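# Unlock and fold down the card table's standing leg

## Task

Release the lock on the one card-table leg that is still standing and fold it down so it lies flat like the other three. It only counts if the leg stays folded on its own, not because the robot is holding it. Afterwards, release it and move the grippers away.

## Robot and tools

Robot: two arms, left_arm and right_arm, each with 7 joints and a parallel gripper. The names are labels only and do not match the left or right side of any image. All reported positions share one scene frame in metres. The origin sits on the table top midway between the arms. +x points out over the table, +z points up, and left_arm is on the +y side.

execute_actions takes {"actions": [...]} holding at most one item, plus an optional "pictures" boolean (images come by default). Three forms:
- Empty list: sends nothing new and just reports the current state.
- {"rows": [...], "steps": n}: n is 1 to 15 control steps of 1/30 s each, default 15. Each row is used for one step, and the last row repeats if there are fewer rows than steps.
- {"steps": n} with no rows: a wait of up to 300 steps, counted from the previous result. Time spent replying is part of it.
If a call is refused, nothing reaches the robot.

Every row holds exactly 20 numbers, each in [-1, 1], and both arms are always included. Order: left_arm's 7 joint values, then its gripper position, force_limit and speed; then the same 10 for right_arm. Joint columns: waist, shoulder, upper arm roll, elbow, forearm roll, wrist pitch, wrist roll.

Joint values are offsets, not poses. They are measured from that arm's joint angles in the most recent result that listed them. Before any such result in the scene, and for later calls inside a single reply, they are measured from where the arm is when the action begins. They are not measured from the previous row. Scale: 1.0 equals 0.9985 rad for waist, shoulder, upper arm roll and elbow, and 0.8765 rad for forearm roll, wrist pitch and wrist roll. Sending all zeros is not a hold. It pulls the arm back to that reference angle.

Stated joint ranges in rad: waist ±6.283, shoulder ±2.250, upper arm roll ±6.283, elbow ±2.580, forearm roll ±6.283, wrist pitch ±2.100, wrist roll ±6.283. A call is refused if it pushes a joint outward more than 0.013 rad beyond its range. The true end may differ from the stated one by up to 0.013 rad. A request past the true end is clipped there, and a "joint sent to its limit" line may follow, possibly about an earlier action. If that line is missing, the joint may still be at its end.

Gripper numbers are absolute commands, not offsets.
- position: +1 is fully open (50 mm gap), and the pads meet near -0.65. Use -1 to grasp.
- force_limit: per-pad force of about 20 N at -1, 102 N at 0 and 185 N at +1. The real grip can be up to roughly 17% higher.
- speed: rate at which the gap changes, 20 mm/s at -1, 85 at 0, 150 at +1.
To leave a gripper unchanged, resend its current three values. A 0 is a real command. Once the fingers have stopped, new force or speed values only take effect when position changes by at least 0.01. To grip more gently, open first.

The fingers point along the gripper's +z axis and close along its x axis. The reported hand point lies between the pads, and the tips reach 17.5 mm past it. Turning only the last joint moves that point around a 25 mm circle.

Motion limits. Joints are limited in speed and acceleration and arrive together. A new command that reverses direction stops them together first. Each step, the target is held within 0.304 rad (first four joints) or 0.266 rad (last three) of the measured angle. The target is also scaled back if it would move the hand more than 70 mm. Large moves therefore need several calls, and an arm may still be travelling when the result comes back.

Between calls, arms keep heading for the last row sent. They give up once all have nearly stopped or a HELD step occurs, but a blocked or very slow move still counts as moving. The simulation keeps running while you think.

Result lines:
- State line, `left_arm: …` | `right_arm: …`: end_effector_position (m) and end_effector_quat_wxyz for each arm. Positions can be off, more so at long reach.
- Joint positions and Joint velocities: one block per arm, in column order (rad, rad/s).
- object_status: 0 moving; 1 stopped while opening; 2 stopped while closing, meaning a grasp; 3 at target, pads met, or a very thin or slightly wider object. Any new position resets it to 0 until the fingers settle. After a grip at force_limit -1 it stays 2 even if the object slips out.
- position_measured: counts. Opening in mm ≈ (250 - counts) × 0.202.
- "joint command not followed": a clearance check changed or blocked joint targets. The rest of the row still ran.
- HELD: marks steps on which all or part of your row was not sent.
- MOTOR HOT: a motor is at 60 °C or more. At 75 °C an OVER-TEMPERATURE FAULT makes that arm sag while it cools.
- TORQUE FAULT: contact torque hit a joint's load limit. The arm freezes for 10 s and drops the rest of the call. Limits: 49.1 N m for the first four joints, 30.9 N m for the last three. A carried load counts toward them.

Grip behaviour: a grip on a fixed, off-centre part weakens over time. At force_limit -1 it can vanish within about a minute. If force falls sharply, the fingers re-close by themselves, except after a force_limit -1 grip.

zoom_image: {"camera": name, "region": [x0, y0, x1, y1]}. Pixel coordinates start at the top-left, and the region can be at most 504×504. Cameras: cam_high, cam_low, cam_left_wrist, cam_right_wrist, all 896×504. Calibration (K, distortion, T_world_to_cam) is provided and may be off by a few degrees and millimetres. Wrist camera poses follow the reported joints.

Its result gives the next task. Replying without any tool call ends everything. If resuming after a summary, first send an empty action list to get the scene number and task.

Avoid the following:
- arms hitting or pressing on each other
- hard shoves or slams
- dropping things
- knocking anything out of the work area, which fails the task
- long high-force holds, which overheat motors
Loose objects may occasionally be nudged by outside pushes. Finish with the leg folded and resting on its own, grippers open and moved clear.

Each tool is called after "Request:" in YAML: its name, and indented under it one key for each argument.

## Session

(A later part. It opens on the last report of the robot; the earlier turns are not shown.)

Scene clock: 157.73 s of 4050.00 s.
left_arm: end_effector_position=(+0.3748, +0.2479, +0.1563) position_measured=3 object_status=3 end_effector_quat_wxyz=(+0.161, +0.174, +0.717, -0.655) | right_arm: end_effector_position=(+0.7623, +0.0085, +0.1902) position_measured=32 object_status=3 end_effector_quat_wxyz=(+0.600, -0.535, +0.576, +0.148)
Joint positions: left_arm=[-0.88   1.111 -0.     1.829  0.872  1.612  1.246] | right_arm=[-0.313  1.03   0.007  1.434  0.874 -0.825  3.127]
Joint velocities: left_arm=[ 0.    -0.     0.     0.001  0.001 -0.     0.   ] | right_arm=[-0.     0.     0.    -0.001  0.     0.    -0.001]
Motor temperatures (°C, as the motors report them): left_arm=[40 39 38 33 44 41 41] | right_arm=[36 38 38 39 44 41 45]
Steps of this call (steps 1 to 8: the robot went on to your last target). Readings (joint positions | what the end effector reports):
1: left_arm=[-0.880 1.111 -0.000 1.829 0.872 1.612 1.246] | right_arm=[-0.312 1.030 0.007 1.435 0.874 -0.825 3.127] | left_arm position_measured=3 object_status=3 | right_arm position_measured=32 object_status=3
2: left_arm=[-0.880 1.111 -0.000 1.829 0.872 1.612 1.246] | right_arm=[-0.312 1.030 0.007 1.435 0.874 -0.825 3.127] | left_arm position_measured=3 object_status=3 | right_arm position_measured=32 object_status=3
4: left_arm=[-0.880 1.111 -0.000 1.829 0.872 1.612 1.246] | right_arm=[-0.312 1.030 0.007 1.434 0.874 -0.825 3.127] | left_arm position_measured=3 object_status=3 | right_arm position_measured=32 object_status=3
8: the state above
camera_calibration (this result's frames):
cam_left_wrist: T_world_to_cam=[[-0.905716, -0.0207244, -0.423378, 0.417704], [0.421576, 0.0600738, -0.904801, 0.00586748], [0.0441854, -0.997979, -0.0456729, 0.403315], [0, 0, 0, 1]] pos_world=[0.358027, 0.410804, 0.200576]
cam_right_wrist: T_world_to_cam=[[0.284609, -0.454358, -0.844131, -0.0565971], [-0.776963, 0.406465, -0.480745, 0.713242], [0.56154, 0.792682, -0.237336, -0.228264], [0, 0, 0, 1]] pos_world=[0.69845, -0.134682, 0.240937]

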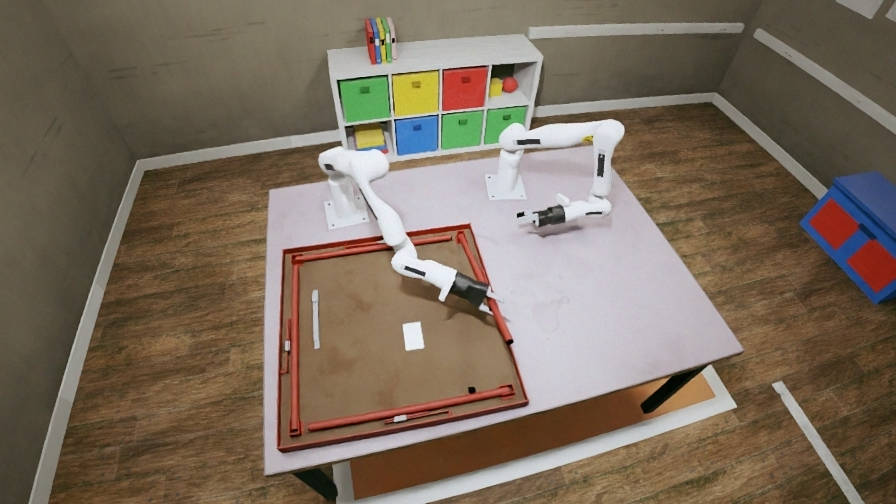

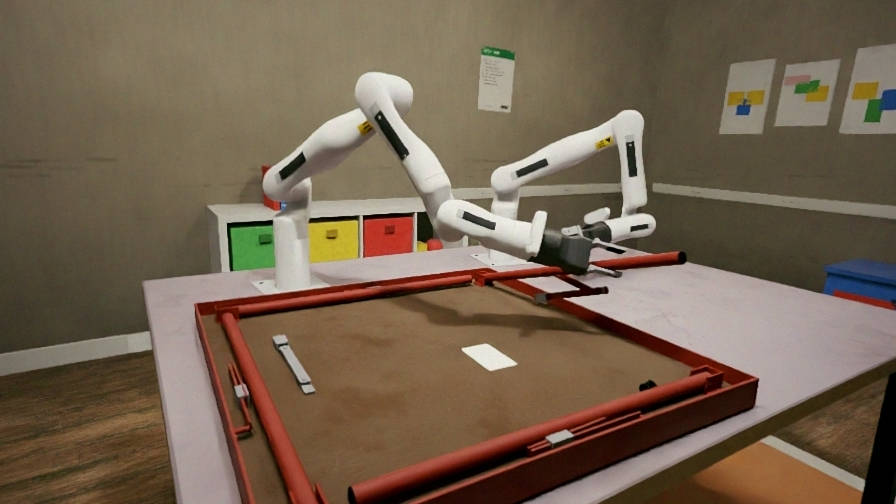

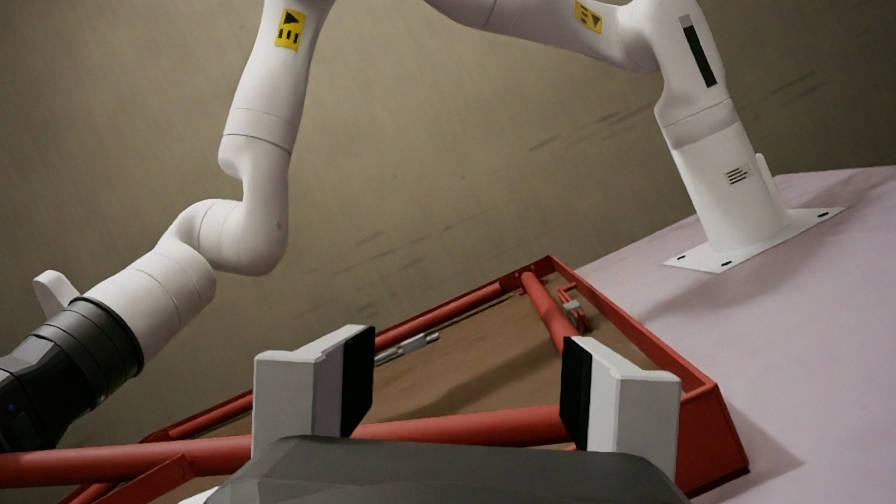

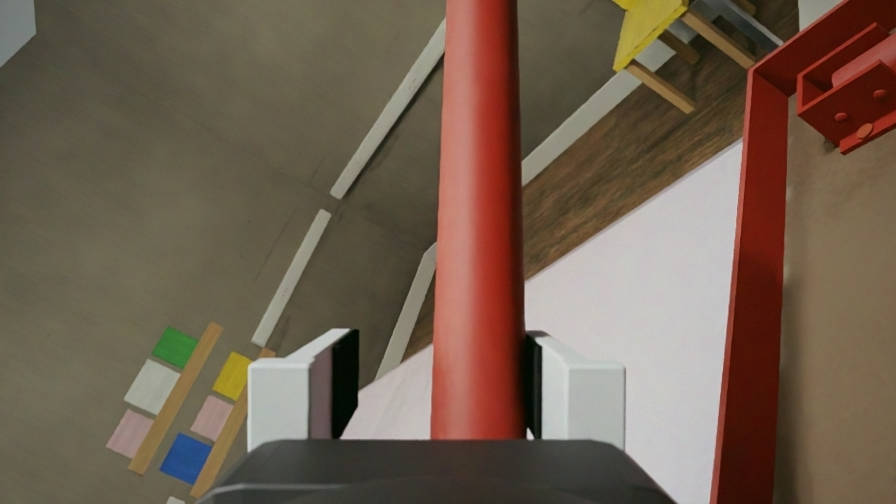

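Request:
execute_actions:
  actions:
    - {"rows":[[0,0,0,0,0,0,0,1,-0.5,0.5, -0.015,-0.005,-0.007,-0.005,0,0,0,0.35,-0.5,-0.8]]}
  pictures: false

Request:
execute_actions:
  actions:
    - {"rows":[[0,0,0,0,0,0,0,1,-0.5,0.5, -0.007,0.006,0,-0.029,0.062,0.075,-0.073,0.35,-0.5,-0.8],[0,0,0,0,0,0,0,1,-0.5,0.5, -0.007,0.006,0,-0.029,0.062,0.075,-0.073,0.35,-0.5,-0.8],[0,0,0,0,0,0,0,1,-0.5,0.5, -0.007,0.006,0,-0.029,0.062,0.075,-0.073,0.35,-0.5,-0.8],[0,0,0,0,0,0,0,1,-0.5,0.5, -0.014,0.011,0,-0.058,0.124,0.15,-0.145,0.35,-0.5,-0.8],[0,0,0,0,0,0,0,1,-0.5,0.5, -0.014,0.011,0,-0.058,0.124,0.15,-0.145,0.35,-0.5,-0.8],[0,0,0,0,0,0,0,1,-0.5,0.5, -0.014,0.011,0,-0.058,0.124,0.15,-0.145,0.35,-0.5,-0.8],[0,0,0,0,0,0,0,1,-0.5,0.5, -0.021,0.017,0,-0.088,0.186,0.225,-0.218,0.35,-0.5,-0.8],[0,0,0,0,0,0,0,1,-0.5,0.5, -0.021,0.017,0,-0.088,0.186,0.225,-0.218,0.35,-0.5,-0.8],[0,0,0,0,0,0,0,1,-0.5,0.5, -0.021,0.017,0,-0.088,0.186,0.225,-0.218,0.35,-0.5,-0.8],[0,0,0,0,0,0,0,1,-0.5,0.5, -0.028,0.022,0,-0.117,0.248,0.3,-0.29,0.35,-0.5,-0.8],[0,0,0,0,0,0,0,1,-0.5,0.5, -0.028,0.022,0,-0.117,0.248,0.3,-0.29,0.35,-0.5,-0.8],[0,0,0,0,0,0,0,1,-0.5,0.5, -0.028,0.022,0,-0.117,0.248,0.3,-0.29,0.35,-0.5,-0.8],[0,0,0,0,0,0,0,1,-0.5,0.5, -0.038,0.026,0,-0.148,0.31,0.372,-0.363,0.35,-0.5,-0.8]]}
  pictures: false

Request:
execute_actions:
  actions:
    - {"steps":10}

Request:
zoom_image:
  camera: "cam_low"
  region: [520, 240, 760, 400]

Scene clock: 164.83 s of 4050.00 s.
left_arm: end_effector_position=(+0.3748, +0.2479, +0.1563) position_measured=3 object_status=3 end_effector_quat_wxyz=(+0.161, +0.174, +0.717, -0.655) | right_arm: end_effector_position=(+0.7595, +0.0141, +0.1906) position_measured=100 object_status=0 end_effector_quat_wxyz=(+0.599, -0.537, +0.575, +0.149)
Joint positions: left_arm=[-0.88   1.111 -0.     1.829  0.872  1.612  1.246] | right_arm=[-0.32   1.029  0.005  1.433  0.873 -0.82   3.126]
Joint velocities: left_arm=[ 0.    -0.     0.     0.    -0.     0.001 -0.   ] | right_arm=[ 0.001  0.001 -0.001 -0.    -0.    -0.     0.002]
Motor temperatures (°C, as the motors report them): left_arm=[40 39 38 33 44 41 41] | right_arm=[36 38 38 39 43 41 45]
Steps of this call (steps 1 to 15: the robot went on to your last target; steps 16 to 90: nothing new was sent; then 3.60 s passed at rest; steps 91 to 105: all 15 steps of this action). Readings (joint positions | what the end effector reports):
91: left_arm=[-0.880 1.111 -0.000 1.829 0.872 1.612 1.246] | right_arm=[-0.314 1.030 0.007 1.434 0.874 -0.824 3.127] | left_arm position_measured=3 object_status=3 | right_arm position_measured=36 object_status=0
92: left_arm=[-0.880 1.111 -0.000 1.829 0.872 1.612 1.246] | right_arm=[-0.318 1.029 0.008 1.433 0.873 -0.822 3.126] | left_arm position_measured=3 object_status=3 | right_arm position_measured=42 object_status=0
94: left_arm=[-0.880 1.111 -0.000 1.829 0.872 1.612 1.246] | right_arm=[-0.322 1.028 0.004 1.432 0.873 -0.821 3.126] | left_arm position_measured=3 object_status=3 | right_arm position_measured=53 object_status=0
98: left_arm=[-0.880 1.111 -0.000 1.829 0.872 1.612 1.246] | right_arm=[-0.321 1.028 0.005 1.433 0.873 -0.821 3.126] | left_arm position_measured=3 object_status=3 | right_arm position_measured=75 object_status=0
105: the state above

Scene clock: 165.33 s of 4050.00 s.
left_arm: end_effector_position=(+0.3748, +0.2479, +0.1563) position_measured=3 object_status=3 end_effector_quat_wxyz=(+0.161, +0.174, +0.717, -0.655) | right_arm: end_effector_position=(+0.7797, +0.0113, +0.1250) position_measured=100 object_status=3 end_effector_quat_wxyz=(+0.504, -0.565, +0.644, +0.113)
Joint positions: left_arm=[-0.88   1.111 -0.     1.829  0.872  1.612  1.246] | right_arm=[-0.353  1.057  0.006  1.301  1.124 -0.517  2.833]
Joint velocities: left_arm=[ 0.001 -0.    -0.     0.     0.    -0.001  0.   ] | right_arm=[-0.101  0.04  -0.007 -0.277  0.523  0.596 -0.625]
Motor temperatures (°C, as the motors report them): left_arm=[40 39 38 33 44 41 41] | right_arm=[36 38 38 39 43 41 45]
Steps of this call (steps 1 to 15: all 15 steps of this action). Readings (joint positions | what the end effector reports):
1: left_arm=[-0.880 1.111 -0.000 1.829 0.872 1.612 1.246] | right_arm=[-0.320 1.029 0.005 1.432 0.874 -0.819 3.125] | left_arm position_measured=3 object_status=3 | right_arm position_measured=100 object_status=0
2: left_arm=[-0.880 1.111 -0.000 1.829 0.872 1.612 1.246] | right_arm=[-0.320 1.031 0.005 1.428 0.881 -0.810 3.117] | left_arm position_measured=3 object_status=3 | right_arm position_measured=100 object_status=0
4: left_arm=[-0.880 1.111 -0.000 1.829 0.872 1.612 1.246] | right_arm=[-0.322 1.036 0.006 1.410 0.914 -0.769 3.078] | left_arm position_measured=3 object_status=3 | right_arm position_measured=100 object_status=0
8: left_arm=[-0.880 1.111 -0.000 1.829 0.872 1.612 1.246] | right_arm=[-0.332 1.044 0.008 1.369 0.994 -0.671 2.984] | left_arm position_measured=3 object_status=3 | right_arm position_measured=100 object_status=3
15: the state above

Scene clock: 165.67 s of 4050.00 s.
left_arm: end_effector_position=(+0.3748, +0.2479, +0.1563) position_measured=3 object_status=3 end_effector_quat_wxyz=(+0.161, +0.174, +0.717, -0.655) | right_arm: end_effector_position=(+0.7825, +0.0106, +0.1223) position_measured=100 object_status=3 end_effector_quat_wxyz=(+0.498, -0.565, +0.649, +0.107)
Joint positions: left_arm=[-0.88   1.111 -0.     1.829  0.872  1.612  1.246] | right_arm=[-0.357  1.059  0.006  1.289  1.145 -0.493  2.808]
Joint velocities: left_arm=[ 0.     0.    -0.001  0.    -0.001 -0.001  0.   ] | right_arm=[ 0.     0.001  0.001  0.001 -0.     0.    -0.002]
Motor temperatures (°C, as the motors report them): left_arm=[40 39 38 33 44 41 41] | right_arm=[36 38 38 39 43 41 45]
Steps of this call (steps 1 to 10: the robot went on to your last target). Readings (joint positions | what the end effector reports):
1: left_arm=[-0.880 1.111 -0.000 1.829 0.872 1.612 1.246] | right_arm=[-0.356 1.058 0.006 1.294 1.138 -0.502 2.816] | left_arm position_measured=3 object_status=3 | right_arm position_measured=100 object_status=3
2: left_arm=[-0.880 1.111 -0.000 1.829 0.872 1.612 1.246] | right_arm=[-0.356 1.059 0.005 1.291 1.144 -0.495 2.809] | left_arm position_measured=3 object_status=3 | right_arm position_measured=100 object_status=3
4: left_arm=[-0.880 1.111 -0.000 1.829 0.872 1.612 1.246] | right_arm=[-0.357 1.059 0.006 1.289 1.145 -0.493 2.808] | left_arm position_measured=3 object_status=3 | right_arm position_measured=100 object_status=3
8: left_arm=[-0.880 1.111 -0.000 1.829 0.872 1.612 1.246] | right_arm=[-0.357 1.059 0.006 1.289 1.145 -0.493 2.808] | left_arm position_measured=3 object_status=3 | right_arm position_measured=100 object_status=3
10: the state above
camera_calibration (this result's frames):
cam_left_wrist: T_world_to_cam=[[-0.905714, -0.0207252, -0.423383, 0.417706], [0.421581, 0.060077, -0.904799, 0.00586346], [0.0441878, -0.997979, -0.0456752, 0.403315], [0, 0, 0, 1]] pos_world=[0.358028, 0.410805, 0.200576]
cam_right_wrist: T_world_to_cam=[[0.127382, -0.639091, -0.758509, -0.00423064], [-0.824005, 0.357475, -0.439577, 0.727745], [0.552078, 0.68101, -0.481078, -0.218983], [0, 0, 0, 1]] pos_world=[0.721099, -0.113725, 0.211343]

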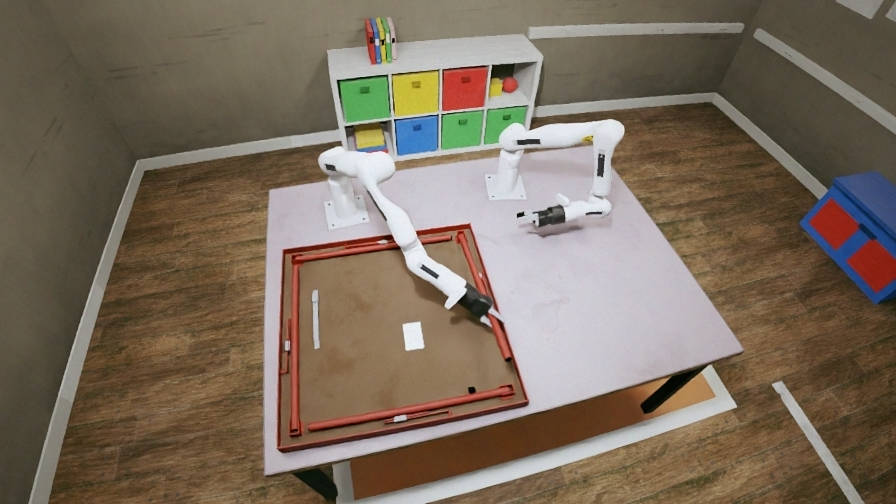

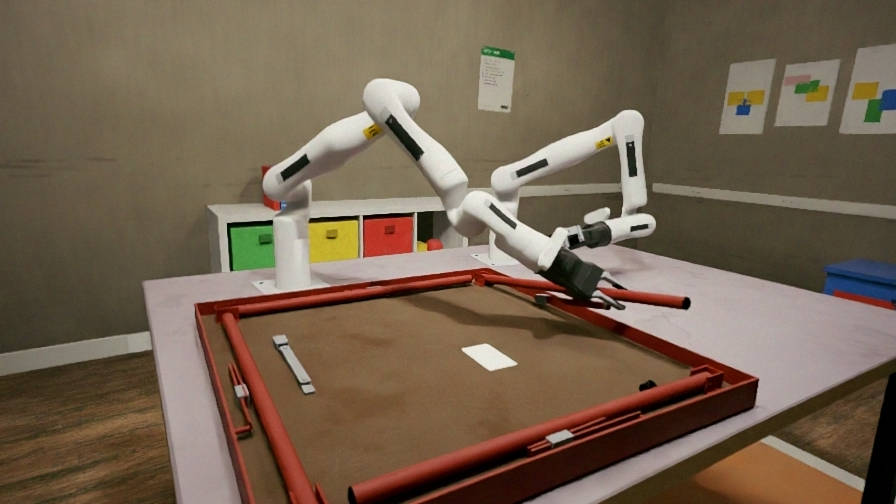

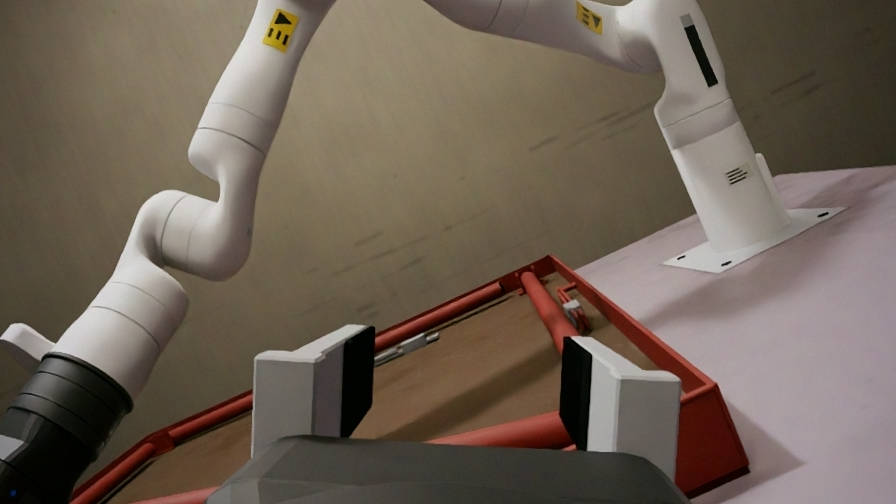

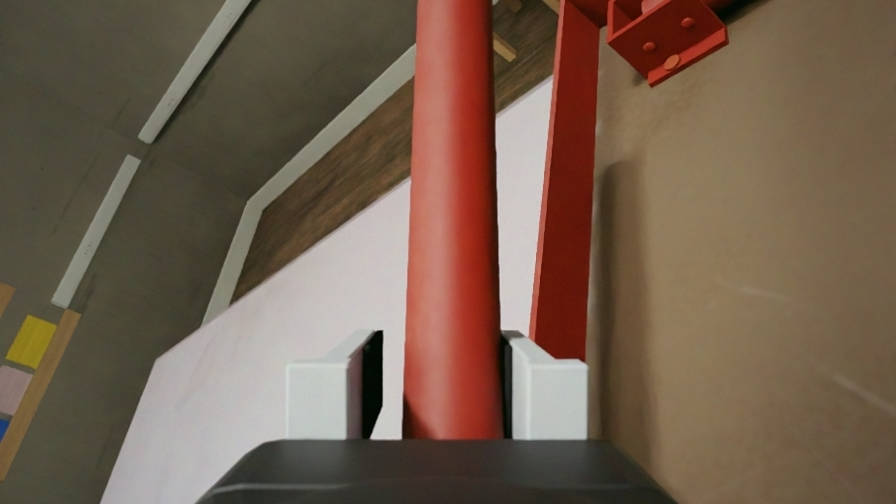

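Region (520, 240, 760, 400) of cam_low's 896x504 image, scaled by 2.100, with more detail than that image has.

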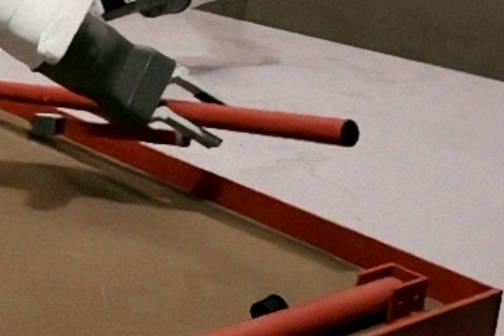

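Request:
execute_actions:
  actions:
    - {"rows":[[0,0,0,0,0,0,0,1,-0.5,0.5, -0.004,0.006,0,-0.024,0.075,0.036,-0.075,0.35,-0.5,-0.8],[0,0,0,0,0,0,0,1,-0.5,0.5, -0.004,0.006,0,-0.024,0.075,0.036,-0.075,0.35,-0.5,-0.8],[0,0,0,0,0,0,0,1,-0.5,0.5, -0.004,0.006,0,-0.024,0.075,0.036,-0.075,0.35,-0.5,-0.8],[0,0,0,0,0,0,0,1,-0.5,0.5, -0.008,0.012,0,-0.048,0.165,0.068,-0.165,0.35,-0.5,-0.8],[0,0,0,0,0,0,0,1,-0.5,0.5, -0.008,0.012,0,-0.048,0.165,0.068,-0.165,0.35,-0.5,-0.8],[0,0,0,0,0,0,0,1,-0.5,0.5, -0.008,0.012,0,-0.048,0.165,0.068,-0.165,0.35,-0.5,-0.8],[0,0,0,0,0,0,0,1,-0.5,0.5, -0.013,0.018,0,-0.071,0.26,0.097,-0.26,0.35,-0.5,-0.8],[0,0,0,0,0,0,0,1,-0.5,0.5, -0.013,0.018,0,-0.071,0.26,0.097,-0.26,0.35,-0.5,-0.8],[0,0,0,0,0,0,0,1,-0.5,0.5, -0.013,0.018,0,-0.071,0.26,0.097,-0.26,0.35,-0.5,-0.8],[0,0,0,0,0,0,0,1,-0.5,0.5, -0.017,0.024,0,-0.095,0.367,0.122,-0.365,0.35,-0.5,-0.8]]}
  pictures: false

Request:
execute_actions:
  actions:
    - {"rows":[[0,0,0,0,0,0,0,1,-0.5,0.5, -0.004,0.006,0,-0.024,0.13,0.022,-0.13,0.35,-0.5,-0.8],[0,0,0,0,0,0,0,1,-0.5,0.5, -0.004,0.006,0,-0.024,0.13,0.022,-0.13,0.35,-0.5,-0.8],[0,0,0,0,0,0,0,1,-0.5,0.5, -0.004,0.006,0,-0.024,0.13,0.022,-0.13,0.35,-0.5,-0.8],[0,0,0,0,0,0,0,1,-0.5,0.5, -0.009,0.012,0,-0.048,0.27,0.038,-0.27,0.35,-0.5,-0.8],[0,0,0,0,0,0,0,1,-0.5,0.5, -0.009,0.012,0,-0.048,0.27,0.038,-0.27,0.35,-0.5,-0.8],[0,0,0,0,0,0,0,1,-0.5,0.5, -0.009,0.012,0,-0.048,0.27,0.038,-0.27,0.35,-0.5,-0.8],[0,0,0,0,0,0,0,1,-0.5,0.5, -0.013,0.018,0,-0.072,0.41,0.047,-0.41,0.35,-0.5,-0.8],[0,0,0,0,0,0,0,1,-0.5,0.5, -0.013,0.018,0,-0.072,0.41,0.047,-0.41,0.35,-0.5,-0.8],[0,0,0,0,0,0,0,1,-0.5,0.5, -0.013,0.018,0,-0.072,0.41,0.047,-0.41,0.35,-0.5,-0.8],[0,0,0,0,0,0,0,1,-0.5,0.5, -0.018,0.024,0,-0.098,0.554,0.05,-0.554,0.35,-0.5,-0.8]]}
  pictures: false

Request:
execute_actions:
  actions:
    - {"steps":10}

Request:
zoom_image:
  camera: "cam_low"
  region: [520, 240, 760, 400]

Scene clock: 172.73 s of 4050.00 s.
left_arm: end_effector_position=(+0.3748, +0.2479, +0.1563) position_measured=3 object_status=3 end_effector_quat_wxyz=(+0.161, +0.174, +0.717, -0.655) | right_arm: end_effector_position=(+0.7892, +0.0083, +0.0939) position_measured=100 object_status=3 end_effector_quat_wxyz=(+0.450, -0.582, +0.671, +0.088)
Joint positions: left_arm=[-0.88   1.111 -0.     1.829  0.872  1.612  1.246] | right_arm=[-0.373  1.086  0.007  1.198  1.466 -0.386  2.489]
Joint velocities: left_arm=[ 0.    -0.001 -0.001  0.     0.002  0.    -0.   ] | right_arm=[-0.002  0.002  0.    -0.02   0.072  0.016 -0.068]
Motor temperatures (°C, as the motors report them): left_arm=[40 39 38 33 44 41 41] | right_arm=[36 39 38 39 43 41 45]
Steps of this call (steps 1 to 30: the robot went on to your last target; steps 31 to 90: nothing new was sent; then 3.57 s passed at rest; steps 91 to 105: all 15 steps of this action). Readings (joint positions | what the end effector reports):
91: left_arm=[-0.880 1.111 -0.000 1.829 0.872 1.612 1.246] | right_arm=[-0.357 1.060 0.006 1.288 1.147 -0.492 2.806] | left_arm position_measured=3 object_status=3 | right_arm position_measured=100 object_status=3
92: left_arm=[-0.880 1.111 -0.000 1.829 0.872 1.612 1.246] | right_arm=[-0.358 1.061 0.006 1.284 1.156 -0.488 2.797] | left_arm position_measured=3 object_status=3 | right_arm position_measured=100 object_status=3
94: left_arm=[-0.880 1.111 -0.000 1.829 0.872 1.612 1.246] | right_arm=[-0.360 1.067 0.006 1.270 1.197 -0.468 2.756] | left_arm position_measured=3 object_status=3 | right_arm position_measured=100 object_status=3
98: left_arm=[-0.880 1.111 -0.000 1.829 0.872 1.612 1.246] | right_arm=[-0.365 1.076 0.007 1.239 1.305 -0.428 2.649] | left_arm position_measured=3 object_status=3 | right_arm position_measured=100 object_status=3
105: the state above

Scene clock: 173.23 s of 4050.00 s.
left_arm: end_effector_position=(+0.3748, +0.2479, +0.1563) position_measured=3 object_status=3 end_effector_quat_wxyz=(+0.161, +0.174, +0.717, -0.655) | right_arm: end_effector_position=(+0.7926, +0.0038, +0.0701) position_measured=100 object_status=3 end_effector_quat_wxyz=(+0.402, -0.596, +0.692, +0.068)
Joint positions: left_arm=[-0.88   1.111 -0.     1.829  0.872  1.612  1.246] | right_arm=[-0.39   1.113  0.007  1.106  1.939 -0.343  2.015]
Joint velocities: left_arm=[ 0.     0.     0.    -0.001  0.002 -0.002 -0.   ] | right_arm=[-0.015  0.015 -0.001 -0.086  0.452  0.016 -0.457]
Motor temperatures (°C, as the motors report them): left_arm=[40 39 38 33 44 41 41] | right_arm=[36 39 38 39 43 41 45]
Steps of this call (steps 1 to 15: all 15 steps of this action). Readings (joint positions | what the end effector reports):
1: left_arm=[-0.880 1.111 -0.000 1.829 0.872 1.612 1.246] | right_arm=[-0.373 1.087 0.007 1.197 1.469 -0.385 2.486] | left_arm position_measured=3 object_status=3 | right_arm position_measured=100 object_status=3
2: left_arm=[-0.880 1.111 -0.000 1.829 0.872 1.612 1.246] | right_arm=[-0.374 1.088 0.007 1.195 1.479 -0.383 2.477] | left_arm position_measured=3 object_status=3 | right_arm position_measured=100 object_status=3
4: left_arm=[-0.880 1.111 -0.000 1.829 0.872 1.612 1.246] | right_arm=[-0.375 1.092 0.007 1.184 1.529 -0.375 2.426] | left_arm position_measured=3 object_status=3 | right_arm position_measured=100 object_status=3
8: left_arm=[-0.880 1.111 -0.000 1.829 0.872 1.612 1.246] | right_arm=[-0.381 1.101 0.007 1.155 1.687 -0.355 2.267] | left_arm position_measured=3 object_status=3 | right_arm position_measured=100 object_status=3
15: the state above

Scene clock: 173.57 s of 4050.00 s.
left_arm: end_effector_position=(+0.3748, +0.2479, +0.1563) position_measured=3 object_status=3 end_effector_quat_wxyz=(+0.161, +0.174, +0.717, -0.655) | right_arm: end_effector_position=(+0.7930, +0.0036, +0.0695) position_measured=100 object_status=3 end_effector_quat_wxyz=(+0.401, -0.596, +0.692, +0.067)
Joint positions: left_arm=[-0.88   1.111 -0.     1.829  0.872  1.612  1.246] | right_arm=[-0.39   1.114  0.007  1.103  1.952 -0.342  2.003]
Joint velocities: left_arm=[-0.    -0.     0.     0.001 -0.     0.    -0.   ] | right_arm=[0.    0.001 0.    0.    0.    0.    0.   ]
Motor temperatures (°C, as the motors report them): left_arm=[40 39 38 33 44 41 41] | right_arm=[36 39 38 39 43 41 45]
Steps of this call (steps 1 to 10: the robot went on to your last target). Readings (joint positions | what the end effector reports):
1: left_arm=[-0.880 1.111 -0.000 1.829 0.872 1.612 1.246] | right_arm=[-0.390 1.113 0.007 1.104 1.949 -0.342 2.006] | left_arm position_measured=3 object_status=3 | right_arm position_measured=100 object_status=3
2: left_arm=[-0.880 1.111 -0.000 1.829 0.872 1.612 1.246] | right_arm=[-0.390 1.113 0.007 1.104 1.951 -0.342 2.003] | left_arm position_measured=3 object_status=3 | right_arm position_measured=100 object_status=3
4: left_arm=[-0.880 1.111 -0.000 1.829 0.872 1.612 1.246] | right_arm=[-0.390 1.114 0.007 1.103 1.952 -0.342 2.003] | left_arm position_measured=3 object_status=3 | right_arm position_measured=100 object_status=3
8: left_arm=[-0.880 1.111 -0.000 1.829 0.872 1.612 1.246] | right_arm=[-0.390 1.114 0.007 1.103 1.952 -0.342 2.003] | left_arm position_measured=3 object_status=3 | right_arm position_measured=100 object_status=3
10: the state above
camera_calibration (this result's frames):
cam_left_wrist: T_world_to_cam=[[-0.905711, -0.020726, -0.423388, 0.417708], [0.421585, 0.0600802, -0.904796, 0.00585935], [0.0441901, -0.997978, -0.0456776, 0.403315], [0, 0, 0, 1]] pos_world=[0.35803, 0.410805, 0.200576]
cam_right_wrist: T_world_to_cam=[[0.0262849, -0.781596, -0.623231, 0.0212121], [-0.864829, 0.294911, -0.406324, 0.745983], [0.501379, 0.549668, -0.668195, -0.191722], [0, 0, 0, 1]] pos_world=[0.740715, -0.0980359, 0.188223]

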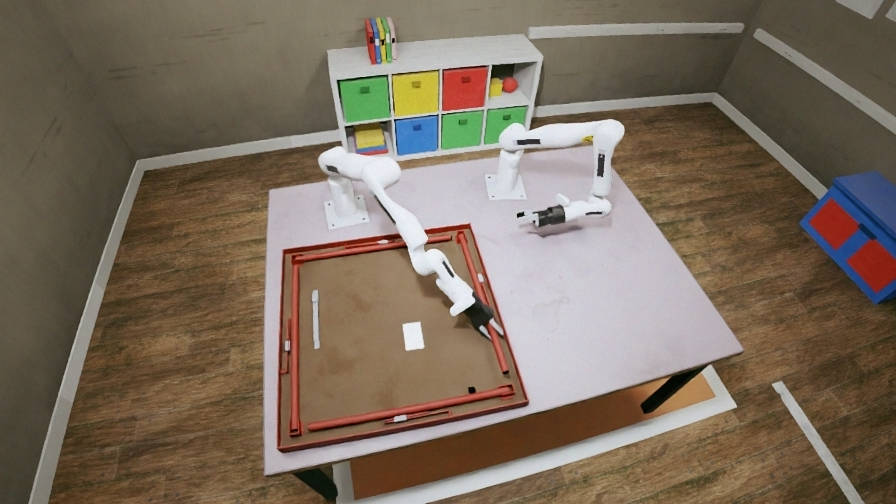

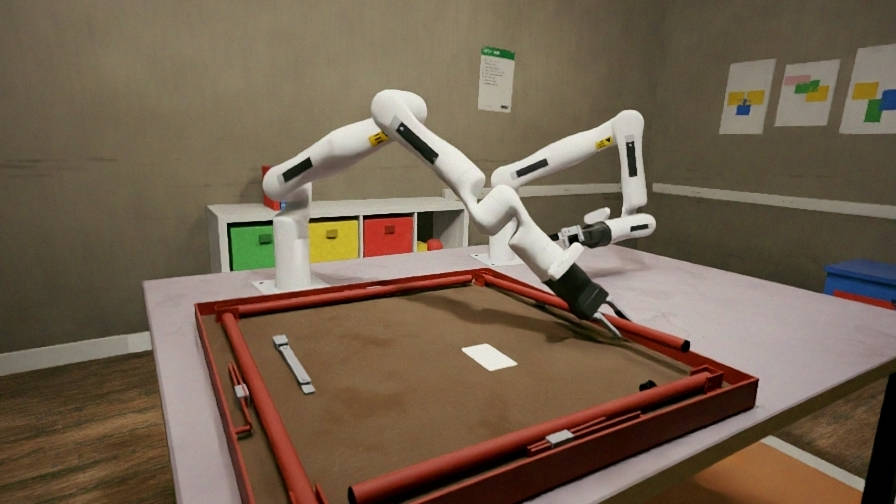

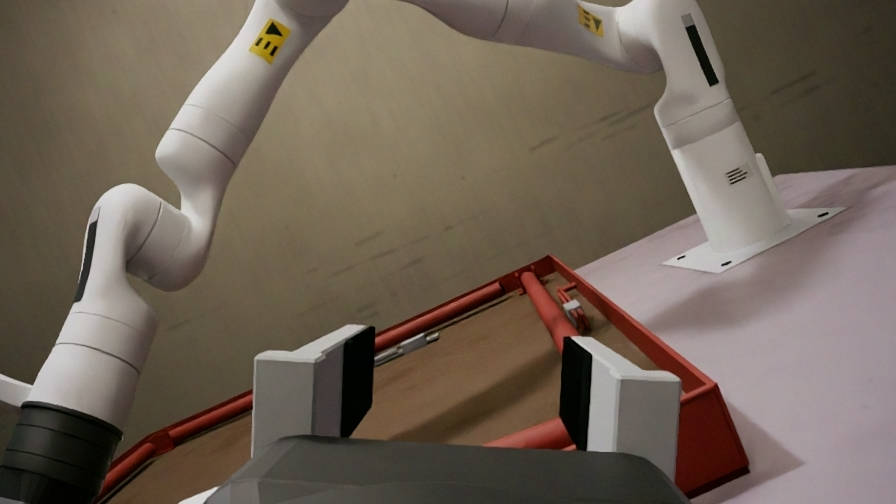

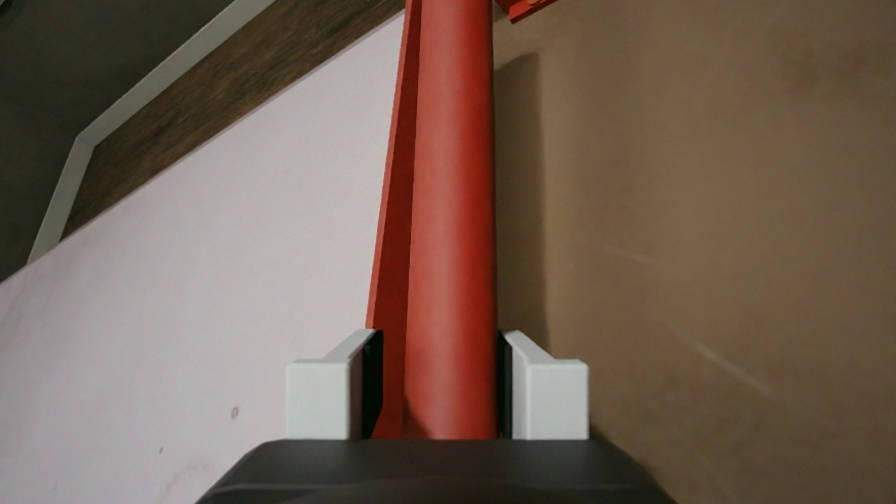

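Region (520, 240, 760, 400) of cam_low's 896x504 image, scaled by 2.100, with more detail than that image has.

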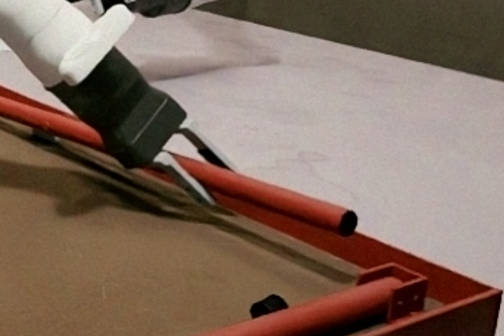

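Request:
execute_actions:
  actions:
    - {"rows":[[0,0,0,0,0,0,0,1,-0.5,0.5, 0,0.007,0,0,0,0,0,1,-0.5,-1]]}
  pictures: false

Request:
execute_actions:
  actions:
    - {"steps":25}

Request:
zoom_image:
  camera: "cam_low"
  region: [520, 240, 760, 400]

Scene clock: 175.90 s of 4050.00 s.
left_arm: end_effector_position=(+0.3748, +0.2479, +0.1563) position_measured=3 object_status=3 end_effector_quat_wxyz=(+0.161, +0.174, +0.717, -0.655) | right_arm: end_effector_position=(+0.7907, +0.0012, +0.0595) position_measured=52 object_status=0 end_effector_quat_wxyz=(+0.396, -0.597, +0.695, +0.068)
Joint positions: left_arm=[-0.88   1.111 -0.     1.829  0.872  1.612  1.246] | right_arm=[-0.389  1.125  0.008  1.105  1.952 -0.342  2.003]
Joint velocities: left_arm=[-0.001 -0.001 -0.001 -0.001 -0.    -0.    -0.   ] | right_arm=[-0.001  0.    -0.001 -0.     0.    -0.     0.003]
Motor temperatures (°C, as the motors report them): left_arm=[40 39 38 33 44 41 41] | right_arm=[36 39 38 39 43 41 45]
Steps of this call (steps 1 to 30: the robot went on to your last target; steps 31 to 55: nothing new was sent; steps 56 to 70: all 15 steps of this action). Readings (joint positions | what the end effector reports):
56: left_arm=[-0.880 1.111 -0.000 1.829 0.872 1.612 1.246] | right_arm=[-0.390 1.115 0.007 1.103 1.952 -0.342 2.003] | left_arm position_measured=3 object_status=3 | right_arm position_measured=98 object_status=0
57: left_arm=[-0.880 1.111 -0.000 1.829 0.872 1.612 1.246] | right_arm=[-0.390 1.119 0.007 1.102 1.952 -0.342 2.003] | left_arm position_measured=3 object_status=3 | right_arm position_measured=95 object_status=0
59: left_arm=[-0.880 1.111 -0.000 1.829 0.872 1.612 1.246] | right_arm=[-0.389 1.124 0.008 1.105 1.953 -0.342 2.003] | left_arm position_measured=3 object_status=3 | right_arm position_measured=88 object_status=0
63: left_arm=[-0.880 1.111 -0.000 1.829 0.872 1.612 1.246] | right_arm=[-0.389 1.125 0.008 1.105 1.952 -0.342 2.003] | left_arm position_measured=3 object_status=3 | right_arm position_measured=75 object_status=0
70: the state above

Scene clock: 176.73 s of 4050.00 s.
left_arm: end_effector_position=(+0.3748, +0.2479, +0.1563) position_measured=3 object_status=3 end_effector_quat_wxyz=(+0.161, +0.174, +0.717, -0.655) | right_arm: end_effector_position=(+0.7908, +0.0028, +0.0618) position_measured=3 object_status=3 end_effector_quat_wxyz=(+0.397, -0.597, +0.694, +0.069)
Joint positions: left_arm=[-0.88   1.111 -0.     1.829  0.872  1.612  1.246] | right_arm=[-0.39   1.123  0.007  1.104  1.952 -0.342  2.003]
Joint velocities: left_arm=[ 0.     0.    -0.002 -0.    -0.002  0.001 -0.   ] | right_arm=[ 0.001  0.001 -0.     0.001 -0.     0.     0.003]
Motor temperatures (°C, as the motors report them): left_arm=[40 39 38 33 44 41 41] | right_arm=[36 39 38 39 43 41 45]
Steps of this call (steps 1 to 15: the robot went on to your last target; steps 16 to 25: nothing new was sent). Readings (joint positions | what the end effector reports):
1: left_arm=[-0.880 1.111 -0.000 1.829 0.872 1.612 1.246] | right_arm=[-0.389 1.125 0.008 1.105 1.952 -0.342 2.003] | left_arm position_measured=3 object_status=3 | right_arm position_measured=49 object_status=0
2: left_arm=[-0.880 1.111 -0.000 1.829 0.872 1.612 1.246] | right_arm=[-0.389 1.125 0.008 1.105 1.952 -0.342 2.003] | left_arm position_measured=3 object_status=3 | right_arm position_measured=45 object_status=0
4: left_arm=[-0.880 1.111 -0.000 1.829 0.872 1.612 1.246] | right_arm=[-0.390 1.124 0.008 1.105 1.952 -0.342 2.003] | left_arm position_measured=3 object_status=3 | right_arm position_measured=39 object_status=0
8: left_arm=[-0.880 1.111 -0.000 1.829 0.872 1.612 1.246] | right_arm=[-0.390 1.124 0.008 1.104 1.952 -0.342 2.003] | left_arm position_measured=3 object_status=3 | right_arm position_measured=25 object_status=0
25: the state above
All arms were judged still, so your last target was given up. Only a new action makes them travel on or press farther. Fingers that are still opening or closing keep moving.
camera_calibration (this result's frames):
cam_left_wrist: T_world_to_cam=[[-0.90571, -0.0207264, -0.423391, 0.417709], [0.421588, 0.060082, -0.904795, 0.0058572], [0.0441913, -0.997978, -0.0456789, 0.403315], [0, 0, 0, 1]] pos_world=[0.358031, 0.410805, 0.200576]
cam_right_wrist: T_world_to_cam=[[0.0212608, -0.783971, -0.620433, 0.0197221], [-0.868393, 0.293034, -0.400031, 0.743655], [0.495421, 0.547285, -0.674565, -0.19028], [0, 0, 0, 1]] pos_world=[0.739634, -0.0983173, 0.181366]

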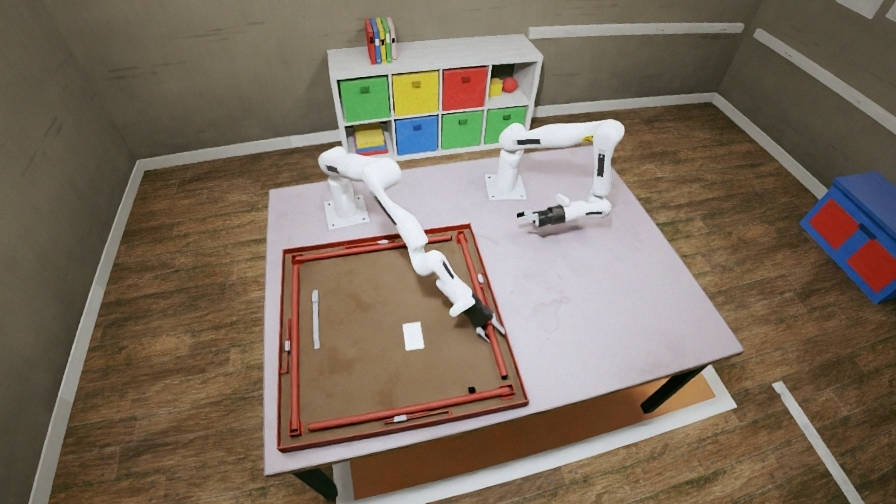

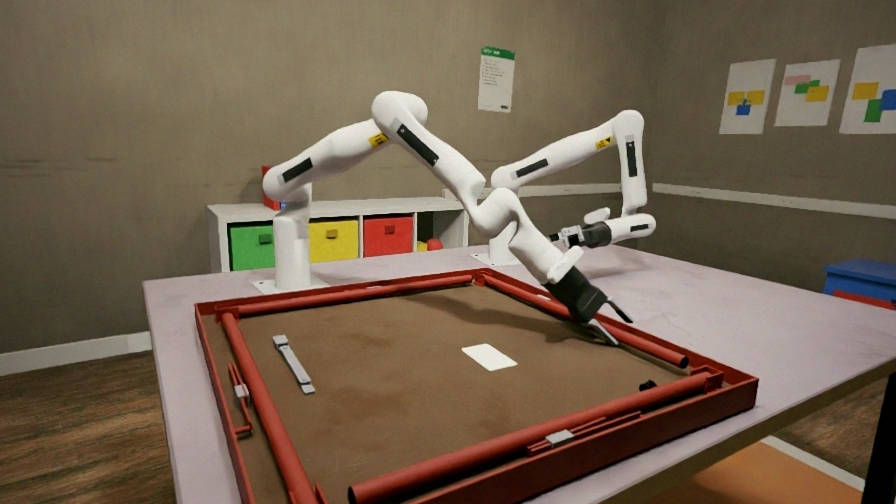

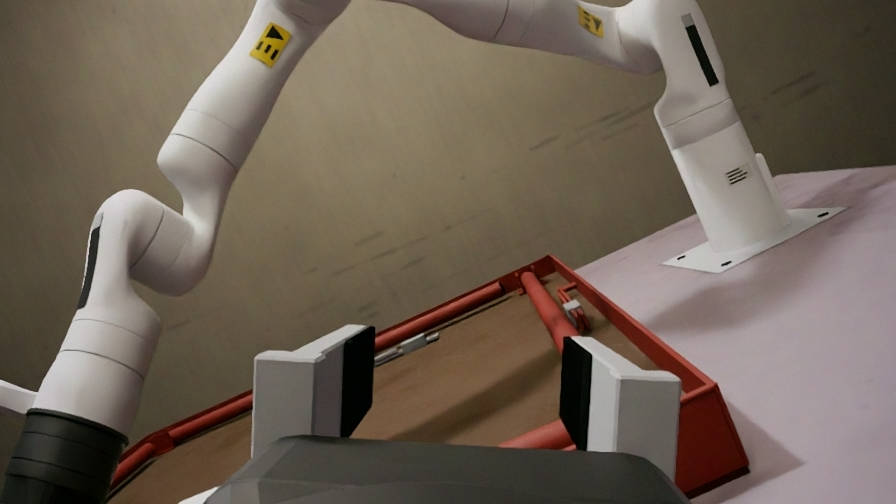

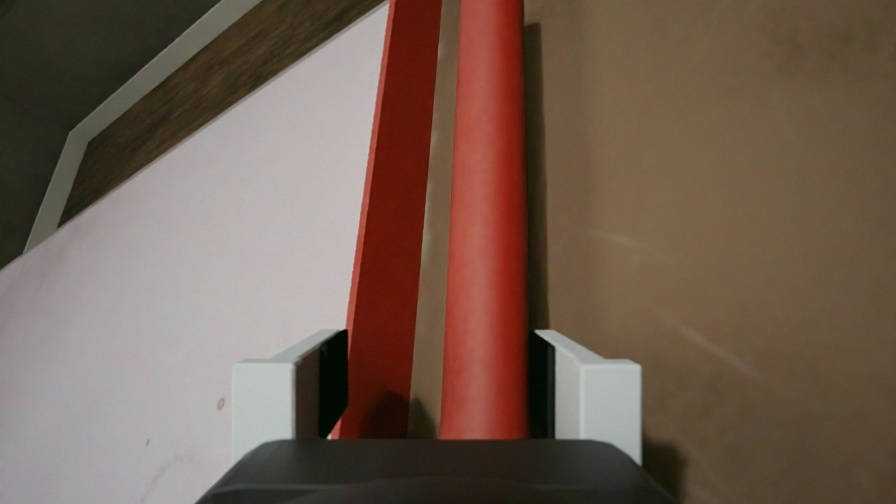

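Region (520, 240, 760, 400) of cam_low's 896x504 image, scaled by 2.100, with more detail than that image has.

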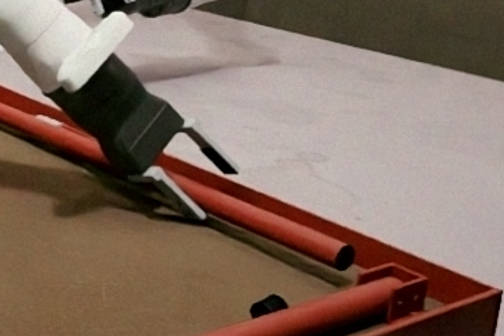

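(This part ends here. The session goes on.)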